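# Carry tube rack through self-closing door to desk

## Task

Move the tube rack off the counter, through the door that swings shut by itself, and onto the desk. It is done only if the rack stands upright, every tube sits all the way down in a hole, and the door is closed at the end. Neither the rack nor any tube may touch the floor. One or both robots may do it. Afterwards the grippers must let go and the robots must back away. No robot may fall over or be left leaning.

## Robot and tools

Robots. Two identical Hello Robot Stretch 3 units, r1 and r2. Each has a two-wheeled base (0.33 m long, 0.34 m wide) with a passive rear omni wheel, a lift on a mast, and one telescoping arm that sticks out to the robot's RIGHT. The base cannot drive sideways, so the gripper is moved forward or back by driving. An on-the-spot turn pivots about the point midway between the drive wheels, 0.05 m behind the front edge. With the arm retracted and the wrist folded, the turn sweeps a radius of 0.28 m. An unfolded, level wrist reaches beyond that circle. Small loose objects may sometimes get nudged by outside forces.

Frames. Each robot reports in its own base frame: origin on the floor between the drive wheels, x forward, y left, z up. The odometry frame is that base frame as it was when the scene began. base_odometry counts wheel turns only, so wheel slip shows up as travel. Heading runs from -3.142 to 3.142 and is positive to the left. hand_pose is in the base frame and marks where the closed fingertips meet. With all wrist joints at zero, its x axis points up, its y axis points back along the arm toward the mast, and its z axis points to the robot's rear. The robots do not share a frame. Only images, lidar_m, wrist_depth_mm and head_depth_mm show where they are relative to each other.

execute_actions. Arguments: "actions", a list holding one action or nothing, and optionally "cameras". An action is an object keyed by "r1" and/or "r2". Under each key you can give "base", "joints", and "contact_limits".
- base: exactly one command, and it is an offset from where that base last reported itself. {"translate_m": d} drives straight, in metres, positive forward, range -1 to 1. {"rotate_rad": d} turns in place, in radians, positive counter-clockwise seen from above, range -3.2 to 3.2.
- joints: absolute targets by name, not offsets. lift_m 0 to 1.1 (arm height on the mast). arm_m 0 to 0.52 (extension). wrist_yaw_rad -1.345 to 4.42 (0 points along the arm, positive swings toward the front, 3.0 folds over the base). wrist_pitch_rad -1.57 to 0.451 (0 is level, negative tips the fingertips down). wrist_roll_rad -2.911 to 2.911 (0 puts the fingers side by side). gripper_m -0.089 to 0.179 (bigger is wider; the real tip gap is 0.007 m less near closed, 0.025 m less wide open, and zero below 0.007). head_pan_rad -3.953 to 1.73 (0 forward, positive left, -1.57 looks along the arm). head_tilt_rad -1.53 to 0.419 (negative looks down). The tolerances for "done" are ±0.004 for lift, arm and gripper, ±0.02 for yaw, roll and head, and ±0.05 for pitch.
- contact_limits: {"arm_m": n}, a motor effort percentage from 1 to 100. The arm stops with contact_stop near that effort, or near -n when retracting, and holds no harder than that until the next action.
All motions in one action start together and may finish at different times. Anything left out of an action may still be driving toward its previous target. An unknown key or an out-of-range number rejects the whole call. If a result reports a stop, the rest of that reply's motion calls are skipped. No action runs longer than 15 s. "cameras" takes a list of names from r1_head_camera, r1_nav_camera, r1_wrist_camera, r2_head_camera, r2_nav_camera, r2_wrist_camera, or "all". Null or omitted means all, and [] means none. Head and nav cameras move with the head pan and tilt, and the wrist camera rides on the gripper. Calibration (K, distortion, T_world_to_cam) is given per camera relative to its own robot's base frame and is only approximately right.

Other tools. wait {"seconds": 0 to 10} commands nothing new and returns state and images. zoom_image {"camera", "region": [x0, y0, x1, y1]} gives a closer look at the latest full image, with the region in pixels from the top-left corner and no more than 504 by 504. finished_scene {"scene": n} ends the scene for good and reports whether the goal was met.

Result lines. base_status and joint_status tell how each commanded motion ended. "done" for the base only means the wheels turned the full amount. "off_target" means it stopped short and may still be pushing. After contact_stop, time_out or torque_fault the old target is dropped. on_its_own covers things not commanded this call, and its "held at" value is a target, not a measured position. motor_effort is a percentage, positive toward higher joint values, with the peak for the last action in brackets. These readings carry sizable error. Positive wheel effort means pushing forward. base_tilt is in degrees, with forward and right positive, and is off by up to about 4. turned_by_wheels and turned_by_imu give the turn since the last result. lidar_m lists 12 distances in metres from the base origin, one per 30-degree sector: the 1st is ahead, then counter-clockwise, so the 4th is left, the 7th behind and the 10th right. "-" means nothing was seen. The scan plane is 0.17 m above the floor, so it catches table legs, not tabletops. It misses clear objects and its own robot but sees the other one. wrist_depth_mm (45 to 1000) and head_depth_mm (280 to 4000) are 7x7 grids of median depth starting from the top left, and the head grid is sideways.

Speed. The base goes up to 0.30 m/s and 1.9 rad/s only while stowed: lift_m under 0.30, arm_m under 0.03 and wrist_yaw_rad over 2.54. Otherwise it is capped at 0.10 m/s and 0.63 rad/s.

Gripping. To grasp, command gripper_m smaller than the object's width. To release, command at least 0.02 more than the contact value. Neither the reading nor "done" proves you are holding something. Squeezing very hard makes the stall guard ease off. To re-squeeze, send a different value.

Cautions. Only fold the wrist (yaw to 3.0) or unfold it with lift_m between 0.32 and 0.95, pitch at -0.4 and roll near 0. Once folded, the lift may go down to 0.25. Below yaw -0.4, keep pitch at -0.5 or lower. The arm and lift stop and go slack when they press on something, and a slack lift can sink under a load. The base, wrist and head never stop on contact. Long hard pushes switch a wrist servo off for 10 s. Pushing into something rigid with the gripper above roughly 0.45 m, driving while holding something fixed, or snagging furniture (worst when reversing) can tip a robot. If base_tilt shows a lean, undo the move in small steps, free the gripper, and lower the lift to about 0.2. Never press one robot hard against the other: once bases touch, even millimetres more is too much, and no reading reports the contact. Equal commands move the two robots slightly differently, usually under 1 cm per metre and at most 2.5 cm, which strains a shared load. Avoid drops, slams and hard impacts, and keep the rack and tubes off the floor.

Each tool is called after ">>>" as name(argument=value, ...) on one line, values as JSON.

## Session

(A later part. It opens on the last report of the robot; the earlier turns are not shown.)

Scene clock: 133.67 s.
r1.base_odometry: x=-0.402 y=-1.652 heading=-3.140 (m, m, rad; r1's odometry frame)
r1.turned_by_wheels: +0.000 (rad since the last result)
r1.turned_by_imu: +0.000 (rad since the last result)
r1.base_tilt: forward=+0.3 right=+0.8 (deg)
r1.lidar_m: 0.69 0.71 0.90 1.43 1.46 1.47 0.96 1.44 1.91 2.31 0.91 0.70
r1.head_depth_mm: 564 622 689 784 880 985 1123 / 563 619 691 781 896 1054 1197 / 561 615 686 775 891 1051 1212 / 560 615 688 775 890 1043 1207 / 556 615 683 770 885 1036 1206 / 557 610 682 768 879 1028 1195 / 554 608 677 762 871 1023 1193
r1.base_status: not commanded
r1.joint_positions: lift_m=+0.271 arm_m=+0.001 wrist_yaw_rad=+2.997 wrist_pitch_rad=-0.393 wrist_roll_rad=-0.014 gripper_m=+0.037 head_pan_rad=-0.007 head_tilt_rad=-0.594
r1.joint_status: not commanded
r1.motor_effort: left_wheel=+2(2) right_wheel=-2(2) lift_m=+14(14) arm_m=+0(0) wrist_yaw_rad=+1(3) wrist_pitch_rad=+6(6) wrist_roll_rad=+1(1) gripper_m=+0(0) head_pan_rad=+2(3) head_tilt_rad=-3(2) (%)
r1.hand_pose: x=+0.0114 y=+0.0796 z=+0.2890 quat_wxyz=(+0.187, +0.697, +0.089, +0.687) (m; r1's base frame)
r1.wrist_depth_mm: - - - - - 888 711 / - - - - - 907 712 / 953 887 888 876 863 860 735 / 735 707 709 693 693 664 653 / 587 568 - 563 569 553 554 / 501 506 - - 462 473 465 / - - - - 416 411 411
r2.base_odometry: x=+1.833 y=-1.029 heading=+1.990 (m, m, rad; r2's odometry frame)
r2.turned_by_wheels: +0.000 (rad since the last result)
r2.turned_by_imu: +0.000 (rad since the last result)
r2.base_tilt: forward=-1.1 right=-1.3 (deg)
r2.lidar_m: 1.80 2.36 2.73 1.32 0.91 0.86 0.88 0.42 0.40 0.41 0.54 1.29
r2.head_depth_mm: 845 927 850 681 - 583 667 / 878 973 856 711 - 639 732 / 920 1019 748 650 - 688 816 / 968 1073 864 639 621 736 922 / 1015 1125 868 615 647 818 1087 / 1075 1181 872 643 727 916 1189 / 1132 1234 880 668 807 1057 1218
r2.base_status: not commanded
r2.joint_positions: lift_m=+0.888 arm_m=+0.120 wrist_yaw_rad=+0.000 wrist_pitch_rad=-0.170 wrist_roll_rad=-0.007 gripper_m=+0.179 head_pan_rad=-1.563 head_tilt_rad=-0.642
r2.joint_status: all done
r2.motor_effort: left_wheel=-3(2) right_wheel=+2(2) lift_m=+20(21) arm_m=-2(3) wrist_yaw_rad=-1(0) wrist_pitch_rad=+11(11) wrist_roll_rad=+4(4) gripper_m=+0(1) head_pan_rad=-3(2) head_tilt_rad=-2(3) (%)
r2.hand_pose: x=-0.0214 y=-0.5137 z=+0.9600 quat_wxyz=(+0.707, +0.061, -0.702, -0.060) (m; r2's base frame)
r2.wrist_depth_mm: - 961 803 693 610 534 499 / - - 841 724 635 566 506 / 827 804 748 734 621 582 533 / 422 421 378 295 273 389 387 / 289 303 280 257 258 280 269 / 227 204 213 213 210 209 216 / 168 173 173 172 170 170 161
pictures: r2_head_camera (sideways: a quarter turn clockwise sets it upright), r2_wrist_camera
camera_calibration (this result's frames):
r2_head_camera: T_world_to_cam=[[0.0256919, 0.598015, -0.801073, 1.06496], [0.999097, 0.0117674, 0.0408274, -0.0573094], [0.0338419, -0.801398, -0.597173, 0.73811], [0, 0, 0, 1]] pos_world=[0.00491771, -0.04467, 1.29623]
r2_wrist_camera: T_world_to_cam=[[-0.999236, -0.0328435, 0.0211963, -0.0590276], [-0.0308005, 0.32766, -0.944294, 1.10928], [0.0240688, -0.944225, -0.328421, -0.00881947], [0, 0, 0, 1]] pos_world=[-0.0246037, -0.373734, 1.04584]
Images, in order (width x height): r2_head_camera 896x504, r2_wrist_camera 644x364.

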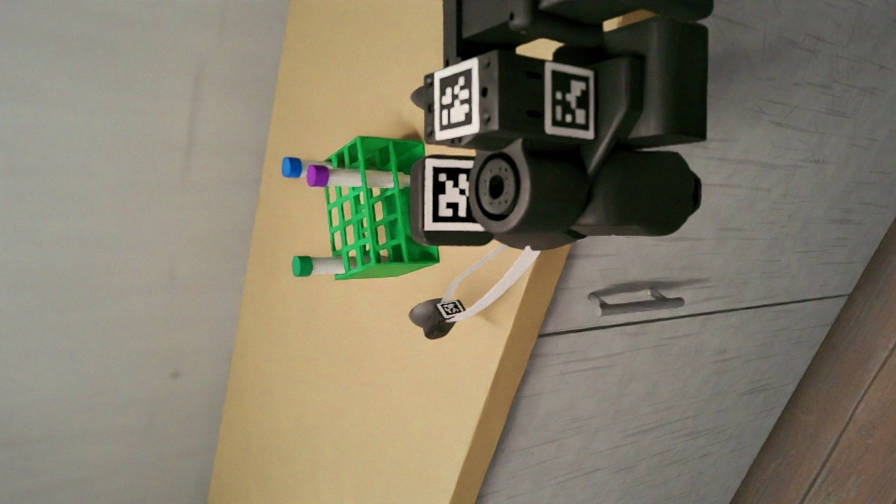

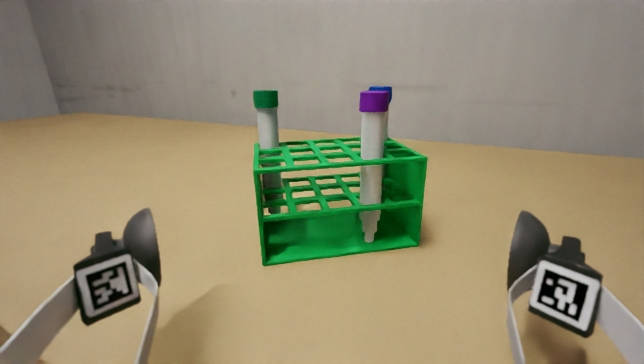

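>>> execute_actions(actions=[{"r2":{"base":{"translate_m":-0.109},"joints":{"arm_m":0.14,"wrist_yaw_rad":0.29}}}], cameras=["r2_wrist_camera","r2_head_camera"])

Scene clock: 147.30 s.
r1.base_odometry: x=-0.402 y=-1.652 heading=-3.140 (m, m, rad; r1's odometry frame)
r1.turned_by_wheels: +0.000 (rad since the last result)
r1.turned_by_imu: +0.001 (rad since the last result)
r1.base_tilt: forward=+0.4 right=+0.9 (deg)
r1.lidar_m: 0.69 0.71 0.90 1.43 1.46 1.47 0.96 1.44 1.91 2.32 0.91 0.70
r1.head_depth_mm: 563 621 694 783 883 980 1131 / 561 620 692 780 896 1054 1212 / 561 615 689 779 892 1043 1211 / 559 613 683 775 889 1039 1206 / 558 613 685 770 888 1033 1202 / 557 611 680 770 880 1027 1199 / 553 609 677 763 874 1021 1196
r1.base_status: not commanded
r1.joint_positions: lift_m=+0.271 arm_m=+0.001 wrist_yaw_rad=+2.997 wrist_pitch_rad=-0.393 wrist_roll_rad=-0.014 gripper_m=+0.037 head_pan_rad=-0.007 head_tilt_rad=-0.594
r1.joint_status: not commanded
r1.motor_effort: left_wheel=+2(2) right_wheel=-2(2) lift_m=+14(15) arm_m=-1(1) wrist_yaw_rad=+3(3) wrist_pitch_rad=+6(6) wrist_roll_rad=+1(1) gripper_m=+0(0) head_pan_rad=+2(2) head_tilt_rad=-3(3) (%)
r1.hand_pose: x=+0.0114 y=+0.0796 z=+0.2890 quat_wxyz=(+0.187, +0.697, +0.089, +0.687) (m; r1's base frame)
r1.wrist_depth_mm: - - - - - 860 685 / - - - - - 887 722 / 942 889 888 898 860 876 747 / 712 702 708 700 706 664 657 / 592 577 - 559 583 558 539 / 495 512 - - 464 477 466 / - - - - 408 411 412
r2.base_odometry: x=+1.877 y=-1.129 heading=+1.990 (m, m, rad; r2's odometry frame)
r2.turned_by_wheels: +0.000 (rad since the last result)
r2.turned_by_imu: -0.002 (rad since the last result)
r2.base_tilt: forward=-1.1 right=-1.2 (deg)
r2.lidar_m: 1.90 2.48 2.77 1.17 0.81 0.76 0.78 0.37 0.35 0.36 0.47 1.13
r2.head_depth_mm: 805 882 849 681 - 486 575 / 840 927 851 - - 529 636 / 878 969 860 - - 582 707 / 926 1023 824 - 520 630 801 / 970 1083 870 639 549 704 914 / 1017 1127 869 643 626 795 1138 / 1081 1182 875 645 696 914 1185
r2.base_status: done
r2.joint_positions: lift_m=+0.888 arm_m=+0.140 wrist_yaw_rad=+0.288 wrist_pitch_rad=-0.170 wrist_roll_rad=-0.007 gripper_m=+0.179 head_pan_rad=-1.563 head_tilt_rad=-0.642
r2.joint_status: all done
r2.motor_effort: left_wheel=-2(9) right_wheel=+2(3) lift_m=+20(20) arm_m=+2(1) wrist_yaw_rad=+2(3) wrist_pitch_rad=+11(11) wrist_roll_rad=+4(4) gripper_m=+0(0) head_pan_rad=-3(3) head_tilt_rad=-3(3) (%)
r2.hand_pose: x=+0.0491 y=-0.5230 z=+0.9600 quat_wxyz=(+0.708, +0.160, -0.686, +0.042) (m; r2's base frame)
r2.wrist_depth_mm: - - - 772 625 525 455 / - - - 830 645 542 463 / 813 784 659 289 625 553 476 / 424 418 290 339 338 394 381 / 306 301 265 256 261 281 269 / - 206 214 212 209 210 216 / 175 174 173 172 170 169 162
pictures: r2_head_camera (sideways: a quarter turn clockwise sets it upright), r2_wrist_camera
camera_calibration (this result's frames):
r2_head_camera: T_world_to_cam=[[0.0256917, 0.598015, -0.801073, 1.06496], [0.999097, 0.0117676, 0.0408274, -0.0573094], [0.0338421, -0.801398, -0.597173, 0.73811], [0, 0, 0, 1]] pos_world=[0.00491772, -0.04467, 1.29623]
r2_wrist_camera: T_world_to_cam=[[-0.948913, -0.314825, 0.0211955, -0.138879], [-0.122442, 0.305479, -0.944294, 1.10741], [0.290812, -0.898648, -0.328421, -0.00859411], [0, 0, 0, 1]] pos_world=[0.00630922, -0.389737, 1.04584]
Images, in order (width x height): r2_head_camera 896x504, r2_wrist_camera 644x364.

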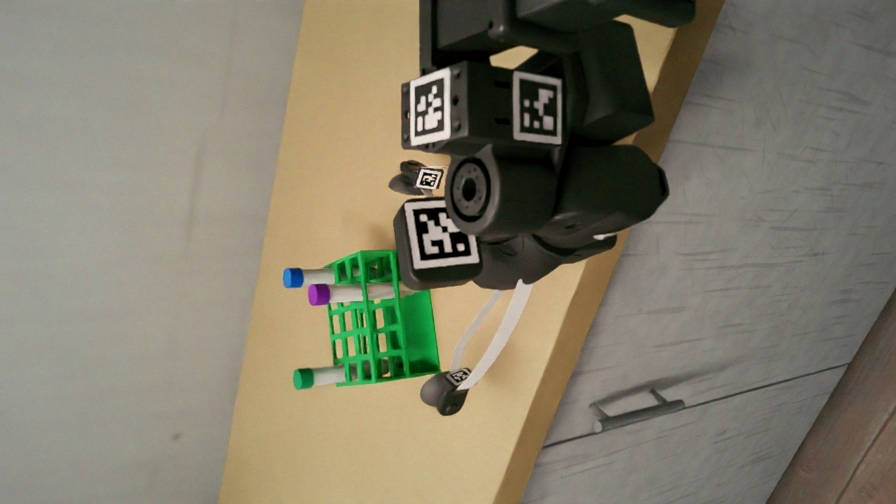

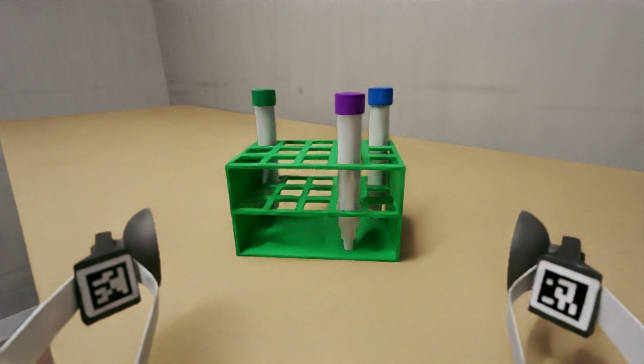

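>>> execute_actions(actions=[{"r2":{"base":{"translate_m":0.045},"joints":{"arm_m":0.222,"wrist_yaw_rad":0.24}}}], cameras=["r2_wrist_camera","r2_head_camera"])

Scene clock: 156.97 s.
r1.base_odometry: x=-0.402 y=-1.652 heading=-3.140 (m, m, rad; r1's odometry frame)
r1.turned_by_wheels: +0.000 (rad since the last result)
r1.turned_by_imu: +0.001 (rad since the last result)
r1.base_tilt: forward=+0.4 right=+0.9 (deg)
r1.lidar_m: 0.69 0.71 0.90 1.43 1.46 1.46 0.96 1.44 1.92 2.31 0.91 0.71
r1.head_depth_mm: 566 621 694 782 880 987 1130 / 563 619 689 778 897 1054 1208 / 561 619 685 775 891 1049 1217 / 559 617 686 774 887 1042 1214 / 559 612 683 769 884 1032 1200 / 556 610 681 767 881 1026 1198 / 556 611 676 763 877 1025 1199
r1.base_status: not commanded
r1.joint_positions: lift_m=+0.271 arm_m=+0.001 wrist_yaw_rad=+2.997 wrist_pitch_rad=-0.393 wrist_roll_rad=-0.014 gripper_m=+0.037 head_pan_rad=-0.007 head_tilt_rad=-0.594
r1.joint_status: not commanded
r1.motor_effort: left_wheel=+2(2) right_wheel=-2(2) lift_m=+14(14) arm_m=+0(1) wrist_yaw_rad=+3(4) wrist_pitch_rad=+6(6) wrist_roll_rad=+1(1) gripper_m=+0(0) head_pan_rad=+2(2) head_tilt_rad=-3(4) (%)
r1.hand_pose: x=+0.0114 y=+0.0796 z=+0.2890 quat_wxyz=(+0.187, +0.697, +0.089, +0.687) (m; r1's base frame)
r1.wrist_depth_mm: - - - - - 876 710 / - - - - - 902 736 / 924 880 929 880 891 873 754 / 719 724 712 692 666 667 659 / 578 589 - 567 577 558 549 / 497 505 - - 463 468 472 / - - - - 413 405 410
r2.base_odometry: x=+1.859 y=-1.088 heading=+1.990 (m, m, rad; r2's odometry frame)
r2.turned_by_wheels: +0.000 (rad since the last result)
r2.turned_by_imu: +0.000 (rad since the last result)
r2.base_tilt: forward=-1.2 right=-1.3 (deg)
r2.lidar_m: 1.85 2.42 2.76 1.21 0.85 0.80 0.82 0.39 0.37 0.38 0.50 1.19
r2.head_depth_mm: 825 903 894 - 487 514 613 / 858 943 902 - 495 557 675 / 897 993 909 - 504 610 754 / 938 1043 910 - 535 675 851 / 986 1093 822 614 601 748 976 / 1041 1150 878 641 653 847 1157 / 1102 1198 873 645 743 974 1210
r2.base_status: done
r2.joint_positions: lift_m=+0.888 arm_m=+0.222 wrist_yaw_rad=+0.241 wrist_pitch_rad=-0.170 wrist_roll_rad=-0.007 gripper_m=+0.179 head_pan_rad=-1.563 head_tilt_rad=-0.642
r2.joint_status: all done
r2.motor_effort: left_wheel=-2(6) right_wheel=+1(6) lift_m=+20(20) arm_m=+2(1) wrist_yaw_rad=-1(4) wrist_pitch_rad=+11(11) wrist_roll_rad=+4(4) gripper_m=+0(0) head_pan_rad=-2(3) head_tilt_rad=-2(3) (%)
r2.hand_pose: x=+0.0379 y=-0.6081 z=+0.9600 quat_wxyz=(+0.709, +0.144, -0.690, +0.025) (m; r2's base frame)
r2.wrist_depth_mm: - - 882 678 565 473 411 / - - 961 731 573 490 424 / 807 786 648 707 171 509 434 / 426 422 192 201 153 393 386 / 289 304 153 177 142 270 268 / 229 205 168 168 150 198 216 / 167 174 168 168 160 169 162
pictures: r2_head_camera (sideways: a quarter turn clockwise sets it upright), r2_wrist_camera
camera_calibration (this result's frames):
r2_head_camera: T_world_to_cam=[[0.0256938, 0.598018, -0.80107, 1.06496], [0.999097, 0.011764, 0.0408274, -0.0573095], [0.0338393, -0.801396, -0.597176, 0.738114], [0, 0, 0, 1]] pos_world=[0.00491757, -0.04467, 1.29623]
r2_wrist_camera: T_world_to_cam=[[-0.962564, -0.270224, 0.0211953, -0.148631], [-0.108061, 0.310857, -0.944294, 1.13474], [0.248582, -0.911234, -0.328421, -0.0878042], [0, 0, 0, 1]] pos_world=[0.00138109, -0.472917, 1.04584]
Images, in order (width x height): r2_head_camera 896x504, r2_wrist_camera 644x364.

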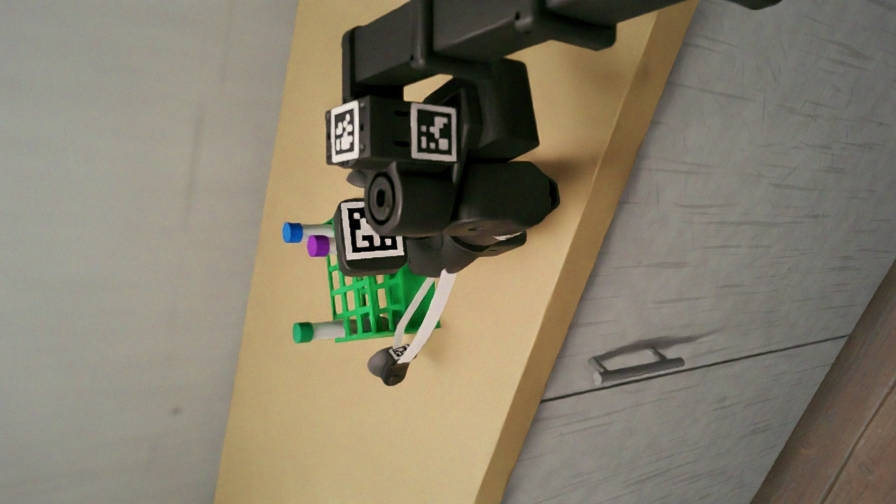

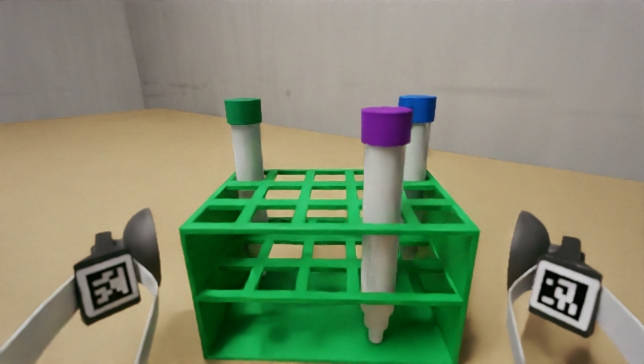

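>>> execute_actions(actions=[{"r2":{"joints":{"gripper_m":0.12}}}], cameras=["r2_wrist_camera","r2_head_camera"])

>>> execute_actions(actions=[{"r2":{"joints":{"gripper_m":0.085}}}], cameras=["r2_wrist_camera","r2_head_camera"])

Scene clock: 165.10 s.
r1.base_odometry: x=-0.402 y=-1.652 heading=-3.140 (m, m, rad; r1's odometry frame)
r1.turned_by_wheels: +0.000 (rad since the last result)
r1.turned_by_imu: +0.001 (rad since the last result)
r1.base_tilt: forward=+0.4 right=+0.8 (deg)
r1.lidar_m: 0.69 0.71 0.90 1.43 1.46 1.47 0.96 1.43 1.91 2.31 0.91 0.70
r1.head_depth_mm: 564 621 692 783 882 983 1127 / 562 621 693 779 897 1052 1197 / 560 617 688 777 894 1048 1208 / 560 614 686 774 888 1040 1204 / 557 614 685 768 884 1035 1203 / 556 611 679 766 874 1027 1205 / 555 611 677 763 874 1026 1198
r1.base_status: not commanded
r1.joint_positions: lift_m=+0.271 arm_m=+0.001 wrist_yaw_rad=+2.997 wrist_pitch_rad=-0.393 wrist_roll_rad=-0.014 gripper_m=+0.037 head_pan_rad=-0.007 head_tilt_rad=-0.594
r1.joint_status: not commanded
r1.motor_effort: left_wheel=+2(2) right_wheel=-2(2) lift_m=+15(14) arm_m=+0(0) wrist_yaw_rad=+2(3) wrist_pitch_rad=+6(6) wrist_roll_rad=+1(1) gripper_m=+1(0) head_pan_rad=+3(2) head_tilt_rad=-4(4) (%)
r1.hand_pose: x=+0.0114 y=+0.0796 z=+0.2890 quat_wxyz=(+0.187, +0.697, +0.089, +0.687) (m; r1's base frame)
r1.wrist_depth_mm: - - - - - 903 722 / - - - - - 888 722 / 934 878 888 892 874 845 740 / 714 701 707 686 689 672 667 / 588 584 - 567 570 560 544 / 500 512 - - 469 477 464 / - - - - 417 417 405
r2.base_odometry: x=+1.859 y=-1.088 heading=+1.990 (m, m, rad; r2's odometry frame)
r2.turned_by_wheels: +0.000 (rad since the last result)
r2.turned_by_imu: -0.001 (rad since the last result)
r2.base_tilt: forward=-1.1 right=-1.3 (deg)
r2.lidar_m: 1.86 2.42 2.76 1.21 0.86 0.80 0.82 0.39 0.37 0.38 0.50 1.19
r2.head_depth_mm: 820 898 894 - 486 514 609 / 857 938 906 - 494 558 678 / 898 993 910 - 502 610 755 / 936 1050 912 - 536 673 857 / 993 1092 866 617 600 748 977 / 1036 1146 871 642 655 848 1164 / 1102 1210 877 646 743 970 1214
r2.base_status: not commanded
r2.joint_positions: lift_m=+0.888 arm_m=+0.222 wrist_yaw_rad=+0.241 wrist_pitch_rad=-0.170 wrist_roll_rad=-0.007 gripper_m=+0.121 head_pan_rad=-1.563 head_tilt_rad=-0.642
r2.joint_status: all done
r2.motor_effort: left_wheel=-2(2) right_wheel=+2(1) lift_m=+20(20) arm_m=+2(2) wrist_yaw_rad=-1(1) wrist_pitch_rad=+11(12) wrist_roll_rad=+4(4) gripper_m=-11(85) head_pan_rad=-3(3) head_tilt_rad=-3(3) (%)
r2.hand_pose: x=+0.0379 y=-0.6080 z=+0.9600 quat_wxyz=(+0.709, +0.145, -0.690, +0.025) (m; r2's base frame)
r2.wrist_depth_mm: - - 892 682 562 471 406 / - - 941 721 573 496 426 / 791 790 642 708 125 516 444 / 424 417 190 202 152 390 380 / 284 304 165 191 140 269 270 / 217 - 166 167 146 140 207 / - 173 166 167 160 166 168
pictures: r2_head_camera (sideways: a quarter turn clockwise sets it upright), r2_wrist_camera
camera_calibration (this result's frames):
r2_head_camera: T_world_to_cam=[[0.0256938, 0.598018, -0.80107, 1.06496], [0.999097, 0.011764, 0.0408274, -0.0573095], [0.0338393, -0.801396, -0.597176, 0.738114], [0, 0, 0, 1]] pos_world=[0.00491757, -0.04467, 1.29623]
r2_wrist_camera: T_world_to_cam=[[-0.962564, -0.270226, 0.0211873, -0.148624], [-0.108109, 0.311059, -0.944222, 1.13474], [0.248563, -0.911164, -0.328628, -0.0875679], [0, 0, 0, 1]] pos_world=[0.00138184, -0.472923, 1.04582]
Images, in order (width x height): r2_head_camera 896x504, r2_wrist_camera 644x364.

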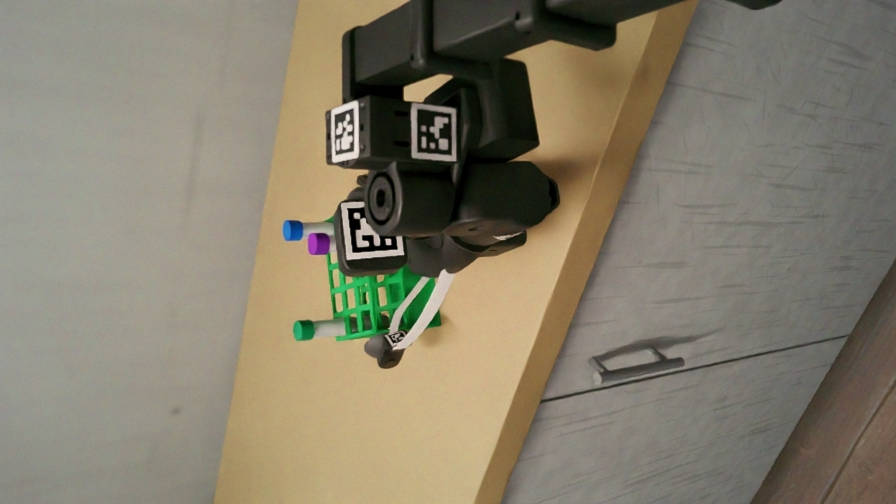

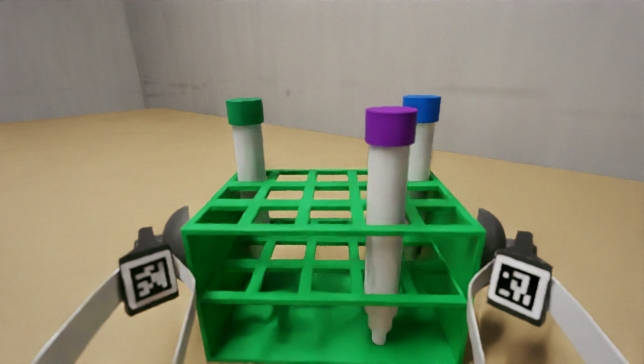

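Scene clock: 165.93 s.
r1.base_odometry: x=-0.402 y=-1.652 heading=-3.140 (m, m, rad; r1's odometry frame)
r1.turned_by_wheels: +0.000 (rad since the last result)
r1.turned_by_imu: +0.000 (rad since the last result)
r1.base_tilt: forward=+0.4 right=+1.0 (deg)
r1.lidar_m: 0.69 0.71 0.91 1.43 1.46 1.46 0.96 1.43 1.91 2.31 0.91 0.70
r1.head_depth_mm: 565 622 691 785 885 984 1127 / 563 620 688 781 894 1053 1210 / 561 616 689 776 894 1048 1210 / 559 616 684 776 889 1043 1215 / 558 614 681 770 881 1035 1200 / 556 611 682 765 880 1028 1208 / 555 609 678 765 873 1023 1195
r1.base_status: not commanded
r1.joint_positions: lift_m=+0.271 arm_m=+0.001 wrist_yaw_rad=+2.997 wrist_pitch_rad=-0.393 wrist_roll_rad=-0.014 gripper_m=+0.037 head_pan_rad=-0.007 head_tilt_rad=-0.594
r1.joint_status: not commanded
r1.motor_effort: left_wheel=+2(2) right_wheel=-2(2) lift_m=+15(14) arm_m=+0(1) wrist_yaw_rad=+4(3) wrist_pitch_rad=+6(6) wrist_roll_rad=+1(1) gripper_m=+0(0) head_pan_rad=+2(3) head_tilt_rad=-4(4) (%)
r1.hand_pose: x=+0.0114 y=+0.0796 z=+0.2890 quat_wxyz=(+0.187, +0.697, +0.089, +0.687) (m; r1's base frame)
r1.wrist_depth_mm: - - - - - 888 729 / - - - - - 878 728 / 917 913 891 874 864 840 747 / 717 709 714 696 685 672 666 / 589 574 - 566 573 557 544 / 489 504 - - 461 472 467 / - - - - 422 408 405
r2.base_odometry: x=+1.859 y=-1.088 heading=+1.990 (m, m, rad; r2's odometry frame)
r2.turned_by_wheels: +0.000 (rad since the last result)
r2.turned_by_imu: +0.000 (rad since the last result)
r2.base_tilt: forward=-1.1 right=-1.2 (deg)
r2.lidar_m: 1.86 2.42 2.76 1.21 0.85 0.80 0.82 0.39 0.37 0.38 0.50 1.19
r2.head_depth_mm: 820 901 895 - 486 513 613 / 859 945 900 - 494 556 676 / 899 995 910 - 503 610 755 / 943 1050 916 - 536 673 855 / 985 1087 830 617 601 752 985 / 1042 1151 874 641 654 847 1163 / 1108 1204 876 646 741 970 1215
r2.base_status: not commanded
r2.joint_positions: lift_m=+0.888 arm_m=+0.222 wrist_yaw_rad=+0.241 wrist_pitch_rad=-0.171 wrist_roll_rad=-0.007 gripper_m=+0.086 head_pan_rad=-1.563 head_tilt_rad=-0.642
r2.joint_status: all done
r2.motor_effort: left_wheel=-2(2) right_wheel=+2(1) lift_m=+20(21) arm_m=+1(1) wrist_yaw_rad=-1(2) wrist_pitch_rad=+12(12) wrist_roll_rad=+4(4) gripper_m=-24(96) head_pan_rad=-3(2) head_tilt_rad=-3(3) (%)
r2.hand_pose: x=+0.0379 y=-0.6080 z=+0.9598 quat_wxyz=(+0.709, +0.145, -0.689, +0.025) (m; r2's base frame)
r2.wrist_depth_mm: - - 889 711 553 467 409 / - - 946 719 580 484 420 / 797 775 568 715 123 515 431 / 421 415 188 368 151 386 381 / 287 297 165 187 137 255 267 / 216 - 149 161 146 - 207 / 181 173 162 167 159 168 168
pictures: r2_head_camera (sideways: a quarter turn clockwise sets it upright), r2_wrist_camera
camera_calibration (this result's frames):
r2_head_camera: T_world_to_cam=[[0.0256938, 0.598018, -0.801071, 1.06496], [0.999097, 0.011764, 0.0408274, -0.0573095], [0.0338393, -0.801396, -0.597176, 0.738114], [0, 0, 0, 1]] pos_world=[0.00491757, -0.04467, 1.29623]
r2_wrist_camera: T_world_to_cam=[[-0.962559, -0.270244, 0.0211611, -0.148604], [-0.108325, 0.311921, -0.943913, 1.13474], [0.248486, -0.910864, -0.329516, -0.0865472], [0, 0, 0, 1]] pos_world=[0.00138605, -0.47294, 1.04572]
Images, in order (width x height): r2_head_camera 896x504, r2_wrist_camera 644x364.

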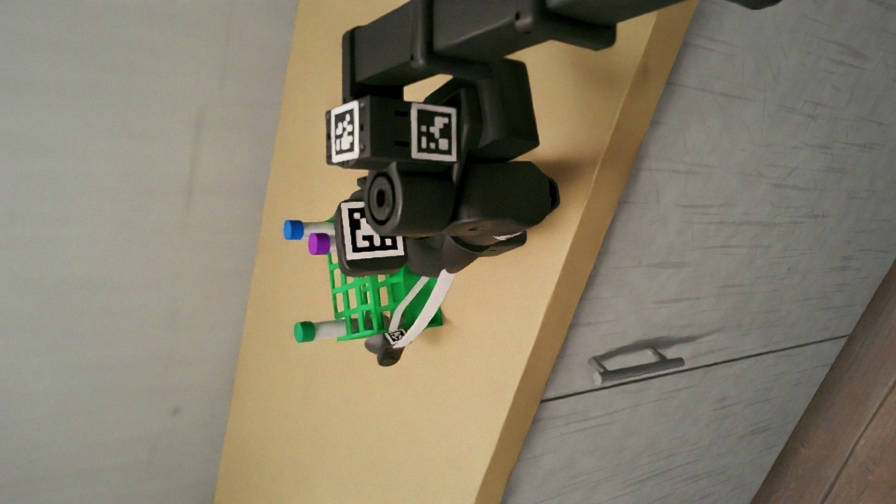

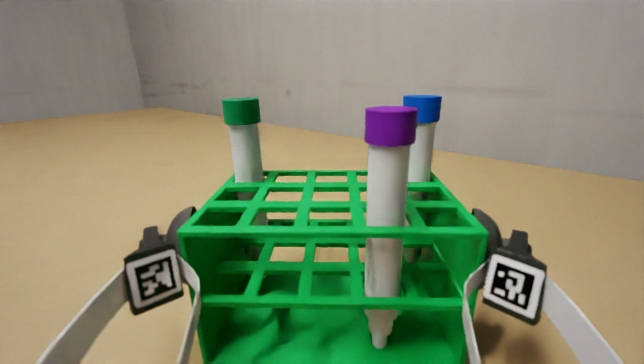

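>>> execute_actions(actions=[{"r2":{"joints":{"gripper_m":0.065}},"r1":{"base":{"translate_m":0.55},"joints":{"head_tilt_rad":-0.9}}}], cameras=[])

>>> execute_actions(actions=[{"r2":{"joints":{"lift_m":0.93}},"r1":{"joints":{"lift_m":0.33}}}], cameras=["r2_wrist_camera","r2_head_camera","r1_nav_camera"])

Scene clock: 176.03 s.
r1.base_odometry: x=-0.952 y=-1.653 heading=-3.139 (m, m, rad; r1's odometry frame)
r1.turned_by_wheels: +0.000 (rad since the last result)
r1.turned_by_imu: +0.003 (rad since the last result)
r1.base_tilt: forward=+0.4 right=+0.9 (deg)
r1.lidar_m: - 0.15 0.19 0.48 1.49 1.87 1.50 2.00 2.41 0.34 0.20 0.15
r1.head_depth_mm: - - - - - 311 506 / - - - - - 320 500 / - - - - - 317 495 / - - - - - 314 488 / - - - - - 312 480 / - - - - - 308 472 / - - - - - 305 464
r1.base_status: done
r1.joint_positions: lift_m=+0.271 arm_m=+0.001 wrist_yaw_rad=+2.998 wrist_pitch_rad=-0.393 wrist_roll_rad=-0.014 gripper_m=+0.037 head_pan_rad=-0.007 head_tilt_rad=-0.889
r1.joint_status: all done
r1.motor_effort: left_wheel=+2(11) right_wheel=-2(5) lift_m=+14(15) arm_m=+0(0) wrist_yaw_rad=+2(2) wrist_pitch_rad=+6(6) wrist_roll_rad=+1(1) gripper_m=+0(1) head_pan_rad=+2(2) head_tilt_rad=-6(28) (%)
r1.hand_pose: x=+0.0114 y=+0.0796 z=+0.2890 quat_wxyz=(+0.187, +0.697, +0.089, +0.687) (m; r1's base frame)
r1.wrist_depth_mm: - - - 691 326 206 150 / - - - 757 343 211 153 / 953 902 902 802 357 218 156 / 725 720 707 686 374 227 159 / 595 585 - 560 328 232 164 / 496 502 - - 452 236 167 / - - - - 399 230 172
r2.base_odometry: x=+1.859 y=-1.088 heading=+1.990 (m, m, rad; r2's odometry frame)
r2.turned_by_wheels: +0.000 (rad since the last result)
r2.turned_by_imu: -0.001 (rad since the last result)
r2.base_tilt: forward=-1.1 right=-1.2 (deg)
r2.lidar_m: 1.86 2.42 2.76 1.21 0.85 0.80 0.82 0.39 0.37 0.38 0.50 1.19
r2.head_depth_mm: 824 898 894 - 486 513 612 / 857 950 905 - 494 557 674 / 901 994 904 - 505 609 752 / 942 1040 910 - 535 676 852 / 986 1099 868 617 600 750 981 / 1041 1146 870 641 654 847 1172 / 1099 1209 879 645 743 964 1215
r2.base_status: not commanded
r2.joint_positions: lift_m=+0.888 arm_m=+0.222 wrist_yaw_rad=+0.241 wrist_pitch_rad=-0.171 wrist_roll_rad=-0.007 gripper_m=+0.080 head_pan_rad=-1.563 head_tilt_rad=-0.642
r2.joint_status: gripper_m off_target (ended at +0.080, target +0.065)
r2.on_its_own: gripper_m is held at +0.079, not at your +0.065, by its stall guard, which is still easing
r2.motor_effort: left_wheel=-2(2) right_wheel=+2(2) lift_m=+20(20) arm_m=+1(2) wrist_yaw_rad=-1(1) wrist_pitch_rad=+12(12) wrist_roll_rad=+4(4) gripper_m=-26(100) head_pan_rad=-3(2) head_tilt_rad=-3(3) (%)
r2.hand_pose: x=+0.0379 y=-0.6080 z=+0.9597 quat_wxyz=(+0.709, +0.145, -0.689, +0.025) (m; r2's base frame)
r2.wrist_depth_mm: - - 885 680 567 472 407 / - - 931 727 576 490 422 / 790 768 640 700 123 517 435 / 420 412 188 364 152 392 382 / 288 300 166 186 136 254 268 / 216 - 149 162 145 - 207 / 181 173 161 166 159 168 168
pictures: none
No camera images: the call's "cameras" was empty. Leave "cameras" out to get every camera's image.

Scene clock: 177.40 s.
r1.base_odometry: x=-0.952 y=-1.653 heading=-3.139 (m, m, rad; r1's odometry frame)
r1.turned_by_wheels: +0.000 (rad since the last result)
r1.turned_by_imu: +0.000 (rad since the last result)
r1.base_tilt: forward=+0.4 right=+0.9 (deg)
r1.lidar_m: - 0.15 0.19 0.48 1.49 1.87 1.50 2.00 2.40 0.34 0.20 0.15
r1.head_depth_mm: - - - - - 312 505 / - - - - - 320 500 / - - - - - 317 494 / - - - - - 315 488 / - - - - - 311 480 / - - - - - 308 473 / - - - - - 305 465
r1.base_status: not commanded
r1.joint_positions: lift_m=+0.329 arm_m=+0.001 wrist_yaw_rad=+2.998 wrist_pitch_rad=-0.393 wrist_roll_rad=-0.014 gripper_m=+0.037 head_pan_rad=-0.007 head_tilt_rad=-0.889
r1.joint_status: all done
r1.motor_effort: left_wheel=+2(2) right_wheel=-2(2) lift_m=+39(35) arm_m=-1(0) wrist_yaw_rad=+2(2) wrist_pitch_rad=+6(6) wrist_roll_rad=+1(1) gripper_m=+0(0) head_pan_rad=+3(2) head_tilt_rad=-7(6) (%)
r1.hand_pose: x=+0.0114 y=+0.0796 z=+0.3478 quat_wxyz=(+0.187, +0.697, +0.089, +0.687) (m; r1's base frame)
r1.wrist_depth_mm: - - - 668 328 205 149 / - - - 749 341 212 153 / - - - 833 359 217 157 / 815 801 799 762 373 226 160 / 675 677 - 650 329 232 162 / 573 573 - 555 479 237 168 / 488 511 - - 439 230 170
r2.base_odometry: x=+1.859 y=-1.088 heading=+1.990 (m, m, rad; r2's odometry frame)
r2.turned_by_wheels: +0.000 (rad since the last result)
r2.turned_by_imu: +0.000 (rad since the last result)
r2.base_tilt: forward=-1.1 right=-1.2 (deg)
r2.lidar_m: 1.85 2.43 2.76 1.21 0.85 0.80 0.82 0.39 0.37 0.38 0.50 1.20
r2.head_depth_mm: 826 902 - - 498 514 613 / 859 944 - - 502 558 677 / 899 998 - - 518 611 756 / 937 1039 825 605 536 672 846 / 986 1092 634 639 600 748 978 / 1040 1159 873 642 655 844 1168 / 1098 1193 879 646 743 966 1210
r2.base_status: not commanded
r2.joint_positions: lift_m=+0.930 arm_m=+0.222 wrist_yaw_rad=+0.241 wrist_pitch_rad=-0.177 wrist_roll_rad=-0.007 gripper_m=+0.086 head_pan_rad=-1.563 head_tilt_rad=-0.642
r2.joint_status: all done
r2.on_its_own: gripper_m is held at +0.085, not at your +0.065, by its stall guard, which is still easing
r2.motor_effort: left_wheel=-2(2) right_wheel=+2(2) lift_m=+36(38) arm_m=+2(1) wrist_yaw_rad=-1(1) wrist_pitch_rad=+15(16) wrist_roll_rad=+4(4) gripper_m=-24(26) head_pan_rad=-3(3) head_tilt_rad=-3(3) (%)
r2.hand_pose: x=+0.0378 y=-0.6076 z=+0.9995 quat_wxyz=(+0.709, +0.147, -0.689, +0.023) (m; r2's base frame)
r2.wrist_depth_mm: - - 874 688 555 469 412 / - - 934 723 581 483 421 / - 951 827 739 125 509 437 / 530 527 188 509 152 490 450 / 365 383 167 187 137 321 339 / 276 - 150 162 144 - 264 / 233 223 166 167 160 216 214
pictures: r1_nav_camera (sideways: a quarter turn counterclockwise sets it upright), r2_head_camera (sideways: a quarter turn clockwise sets it upright), r2_wrist_camera
camera_calibration (this result's frames):
r1_nav_camera: T_world_to_cam=[[0.778466, -0.0332775, 0.626804, -0.773016], [-0.00182034, -0.998709, -0.0507614, 0.113972], [0.627684, 0.038375, -0.777522, 0.963663], [0, 0, 0, 1]] pos_world=[-0.0029014, 0.0511203, 1.23958]
r2_head_camera: T_world_to_cam=[[0.0256938, 0.598018, -0.801071, 1.06496], [0.999097, 0.011764, 0.0408274, -0.0573095], [0.0338393, -0.801396, -0.597176, 0.738114], [0, 0, 0, 1]] pos_world=[0.00491757, -0.04467, 1.29623]
r2_wrist_camera: T_world_to_cam=[[-0.96253, -0.270365, 0.0209644, -0.14931], [-0.109652, 0.317332, -0.941954, 1.17351], [0.248019, -0.908957, -0.335088, -0.0663232], [0, 0, 0, 1]] pos_world=[0.0014117, -0.473045, 1.0863]
Images, in order (width x height): r1_nav_camera 672x504, r2_head_camera 896x504, r2_wrist_camera 644x364.

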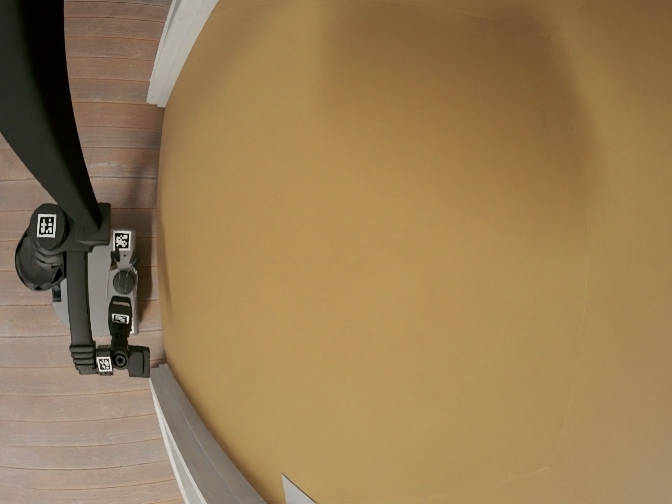

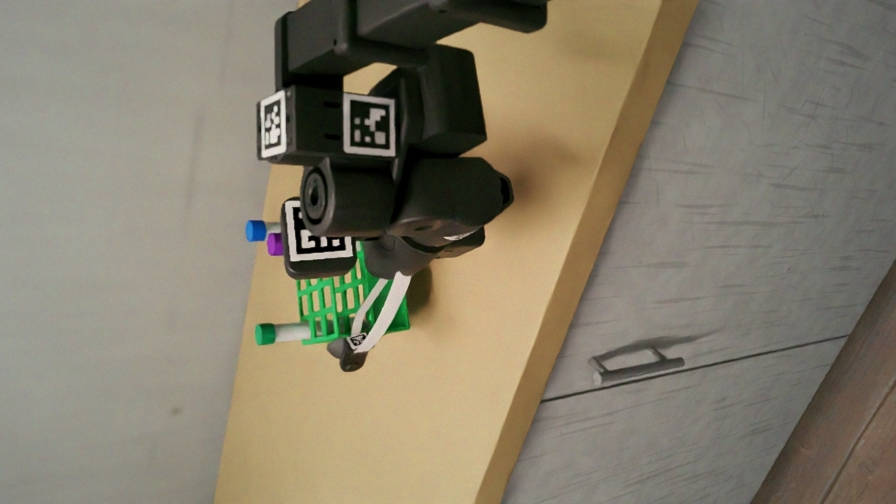

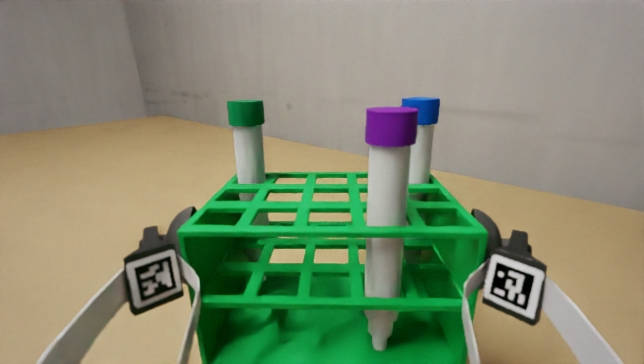

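>>> execute_actions(actions=[{"r2":{"joints":{"gripper_m":0.092,"arm_m":0.0}},"r1":{"base":{"translate_m":0.35}}}], cameras=["r2_wrist_camera","r1_nav_camera"])

Scene clock: 195.03 s.
r1.base_odometry: x=-1.302 y=-1.654 heading=-3.139 (m, m, rad; r1's odometry frame)
r1.turned_by_wheels: +0.000 (rad since the last result)
r1.turned_by_imu: +0.035 (rad since the last result)
r1.base_tilt: forward=+0.5 right=+0.8 (deg)
r1.lidar_m: 0.15 - 0.15 0.18 0.59 2.06 1.85 2.38 0.37 0.62 1.29 0.16
r1.head_depth_mm: - - - - 325 561 1135 / - - - - 293 425 1102 / - - - - - 353 760 / - - - - - 315 527 / - - - - - - 403 / - - - - - - 338 / - - - - - - 313
r1.base_status: done
r1.joint_positions: lift_m=+0.330 arm_m=+0.001 wrist_yaw_rad=+3.000 wrist_pitch_rad=-0.394 wrist_roll_rad=-0.014 gripper_m=+0.037 head_pan_rad=-0.007 head_tilt_rad=-0.896
r1.joint_status: not commanded
r1.motor_effort: left_wheel=+7(51) right_wheel=+0(12) lift_m=+35(39) arm_m=-1(1) wrist_yaw_rad=+0(2) wrist_pitch_rad=+6(6) wrist_roll_rad=+1(1) gripper_m=+0(0) head_pan_rad=+2(4) head_tilt_rad=-2(6) (%)
r1.hand_pose: x=+0.0109 y=+0.0795 z=+0.3477 quat_wxyz=(+0.187, +0.696, +0.090, +0.687) (m; r1's base frame)
r1.wrist_depth_mm: - - 368 241 176 139 115 / - - 419 265 190 147 120 / - - 468 297 203 156 125 / 810 822 535 329 218 165 132 / 675 666 - 359 218 177 139 / 568 570 - 404 291 187 147 / 491 504 - - 290 193 156
r2.base_odometry: x=+1.859 y=-1.088 heading=+1.990 (m, m, rad; r2's odometry frame)
r2.turned_by_wheels: +0.000 (rad since the last result)
r2.turned_by_imu: -0.001 (rad since the last result)
r2.base_tilt: forward=-1.1 right=-1.2 (deg)
r2.lidar_m: 1.86 2.42 2.76 1.13 0.85 0.80 0.82 0.39 0.37 0.38 0.50 1.19
r2.head_depth_mm: 823 903 850 630 542 - - / 857 946 854 630 516 - - / 891 989 859 659 - - - / 935 1045 864 438 - - 878 / 988 1093 867 470 478 760 975 / 1038 1143 871 617 676 846 1163 / 1090 1201 878 642 744 967 1208
r2.base_status: not commanded
r2.joint_positions: lift_m=+0.930 arm_m=+0.000 wrist_yaw_rad=+0.241 wrist_pitch_rad=-0.178 wrist_roll_rad=-0.007 gripper_m=+0.096 head_pan_rad=-1.563 head_tilt_rad=-0.642
r2.joint_status: all done
r2.motor_effort: left_wheel=-2(2) right_wheel=+2(2) lift_m=+36(37) arm_m=-2(3) wrist_yaw_rad=-1(1) wrist_pitch_rad=+16(16) wrist_roll_rad=+4(4) gripper_m=-20(52) head_pan_rad=-3(2) head_tilt_rad=-3(3) (%)
r2.hand_pose: x=+0.0377 y=-0.3860 z=+0.9993 quat_wxyz=(+0.709, +0.147, -0.689, +0.023) (m; r2's base frame)
r2.wrist_depth_mm: - - - 934 762 634 545 / - - - 960 768 659 560 / - 974 837 929 125 674 580 / - 572 441 512 153 497 488 / - 668 166 187 137 326 341 / - - 150 161 145 - 265 / - 832 165 167 159 217 215
pictures: r1_nav_camera (sideways: a quarter turn counterclockwise sets it upright), r2_wrist_camera
camera_calibration (this result's frames):
r1_nav_camera: T_world_to_cam=[[0.782714, -0.0331292, 0.621499, -0.76613], [-0.0019394, -0.998707, -0.0507939, 0.114015], [0.622378, 0.0385518, -0.781767, 0.969215], [0, 0, 0, 1]] pos_world=[-0.00333613, 0.051121, 1.23964]
r2_wrist_camera: T_world_to_cam=[[-0.962656, -0.269918, 0.0209415, -0.089325], [-0.109658, 0.318029, -0.941718, 1.10305], [0.247526, -0.908846, -0.335751, 0.135766], [0, 0, 0, 1]] pos_world=[0.00136369, -0.251523, 1.08622]
Images, in order (width x height): r1_nav_camera 672x504, r2_wrist_camera 644x364.

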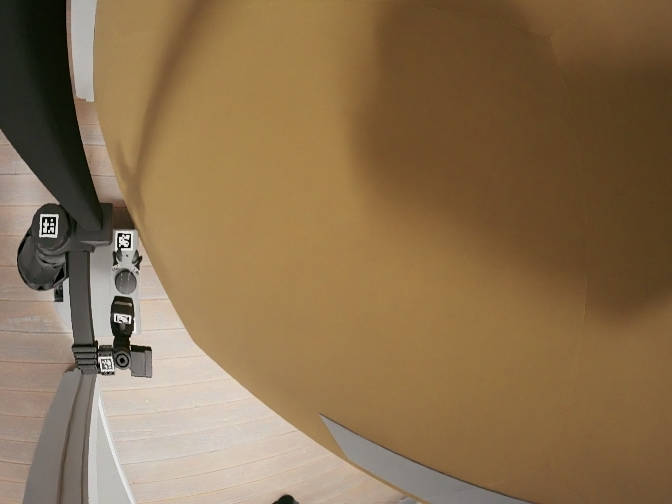

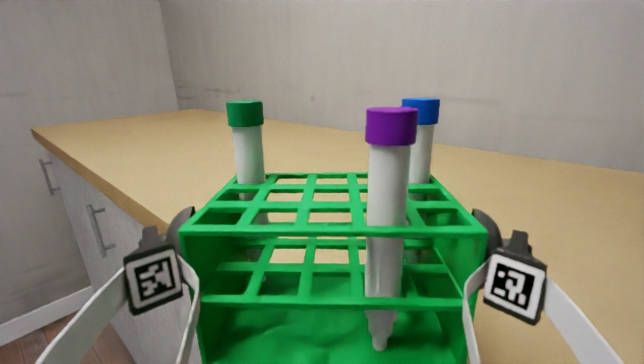

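>>> execute_actions(actions=[{"r2":{"joints":{"wrist_yaw_rad":1.57}},"r1":{"base":{"translate_m":0.4}}}], cameras=["r2_wrist_camera","r1_nav_camera"])

Scene clock: 204.47 s.
r1.base_odometry: x=-1.702 y=-1.655 heading=-3.139 (m, m, rad; r1's odometry frame)
r1.turned_by_wheels: +0.000 (rad since the last result)
r1.turned_by_imu: +0.002 (rad since the last result)
r1.base_tilt: forward=+0.4 right=+0.8 (deg)
r1.lidar_m: 0.21 0.17 0.16 0.18 0.27 2.07 2.25 0.64 0.79 1.18 1.73 2.13
r1.head_depth_mm: 1902 2185 1967 1665 1437 1259 1134 / 1898 2180 1941 1661 1434 1264 1141 / 1891 2176 1945 1648 1428 1263 1129 / 1893 2156 1923 1652 1426 1253 1122 / 1890 2153 1933 1653 1399 568 805 / 1886 2124 1973 - 314 395 533 / - - - - - 320 403
r1.base_status: done
r1.joint_positions: lift_m=+0.330 arm_m=+0.001 wrist_yaw_rad=+3.000 wrist_pitch_rad=-0.394 wrist_roll_rad=-0.014 gripper_m=+0.037 head_pan_rad=-0.007 head_tilt_rad=-0.896
r1.joint_status: not commanded
r1.motor_effort: left_wheel=+9(45) right_wheel=+1(4) lift_m=+35(35) arm_m=+0(0) wrist_yaw_rad=+1(0) wrist_pitch_rad=+7(6) wrist_roll_rad=+1(1) gripper_m=+1(1) head_pan_rad=+2(3) head_tilt_rad=-2(3) (%)
r1.hand_pose: x=+0.0109 y=+0.0795 z=+0.3477 quat_wxyz=(+0.187, +0.696, +0.090, +0.687) (m; r1's base frame)
r1.wrist_depth_mm: 372 - 251 216 189 169 152 / 434 - 275 236 206 181 162 / 517 429 305 260 224 196 174 / 660 500 342 295 248 213 188 / 668 611 - 325 262 234 201 / 565 567 - 375 327 255 222 / 491 510 - - 352 279 243
r2.base_odometry: x=+1.859 y=-1.088 heading=+1.990 (m, m, rad; r2's odometry frame)
r2.turned_by_wheels: +0.000 (rad since the last result)
r2.turned_by_imu: -0.001 (rad since the last result)
r2.base_tilt: forward=-1.2 right=-1.2 (deg)
r2.lidar_m: 1.86 2.42 1.29 1.21 0.85 0.80 0.82 0.39 0.37 0.38 0.50 1.19
r2.head_depth_mm: 822 900 852 628 541 - 657 / 858 945 855 633 532 - - / 895 992 857 635 525 - - / 939 1047 866 637 537 678 - / 987 1098 868 641 601 743 - / 1042 1153 872 640 657 776 - / 1100 1193 875 647 743 - -
r2.base_status: not commanded
r2.joint_positions: lift_m=+0.930 arm_m=+0.000 wrist_yaw_rad=+1.568 wrist_pitch_rad=-0.178 wrist_roll_rad=-0.006 gripper_m=+0.096 head_pan_rad=-1.563 head_tilt_rad=-0.642
r2.joint_status: all done
r2.motor_effort: left_wheel=-2(2) right_wheel=+2(2) lift_m=+36(36) arm_m=-2(2) wrist_yaw_rad=+2(4) wrist_pitch_rad=+16(15) wrist_roll_rad=+4(4) gripper_m=-20(20) head_pan_rad=-3(2) head_tilt_rad=-3(2) (%)
r2.hand_pose: x=+0.2266 y=-0.1460 z=+0.9993 quat_wxyz=(+0.545, +0.540, -0.452, +0.455) (m; r2's base frame)
r2.wrist_depth_mm: - - - - - - - / - - - - - - - / - - - - 125 - - / - - - - 153 - 783 / - - 166 189 137 - 751 / - - 149 161 144 - 679 / - - 165 167 160 - 575
pictures: r1_nav_camera (sideways: a quarter turn counterclockwise sets it upright), r2_wrist_camera
camera_calibration (this result's frames):
r1_nav_camera: T_world_to_cam=[[0.782714, -0.0331293, 0.621499, -0.76613], [-0.00193959, -0.998707, -0.0507939, 0.114015], [0.622378, 0.0385517, -0.781767, 0.969215], [0, 0, 0, 1]] pos_world=[-0.00333611, 0.051121, 1.23964]
r2_wrist_camera: T_world_to_cam=[[0.0295728, -0.999346, 0.0207951, -0.173827], [-0.335094, -0.0295122, -0.941722, 1.04778], [0.941721, 0.0208811, -0.335748, 0.285587], [0, 0, 0, 1]] pos_world=[0.0873026, -0.148755, 1.08622]
Images, in order (width x height): r1_nav_camera 672x504, r2_wrist_camera 644x364.

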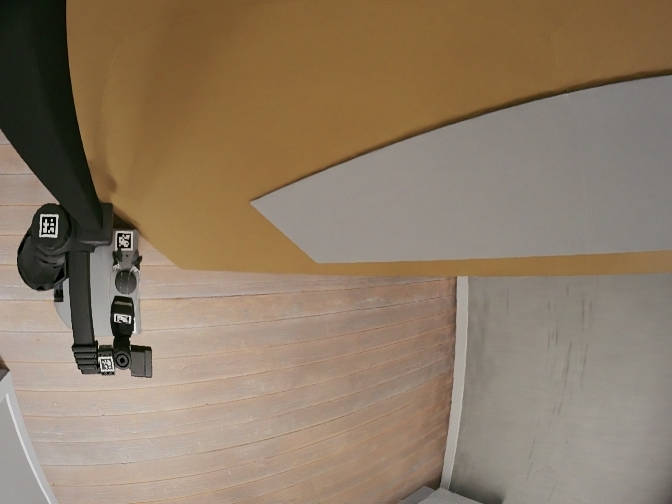

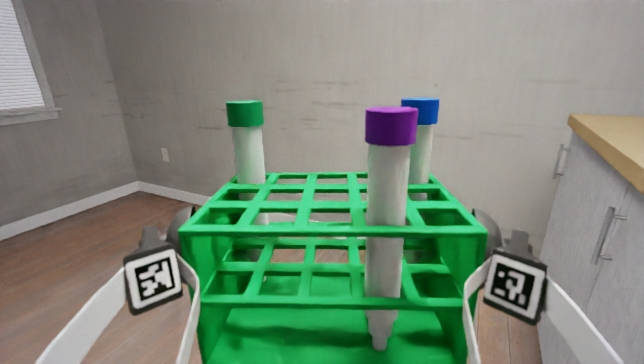

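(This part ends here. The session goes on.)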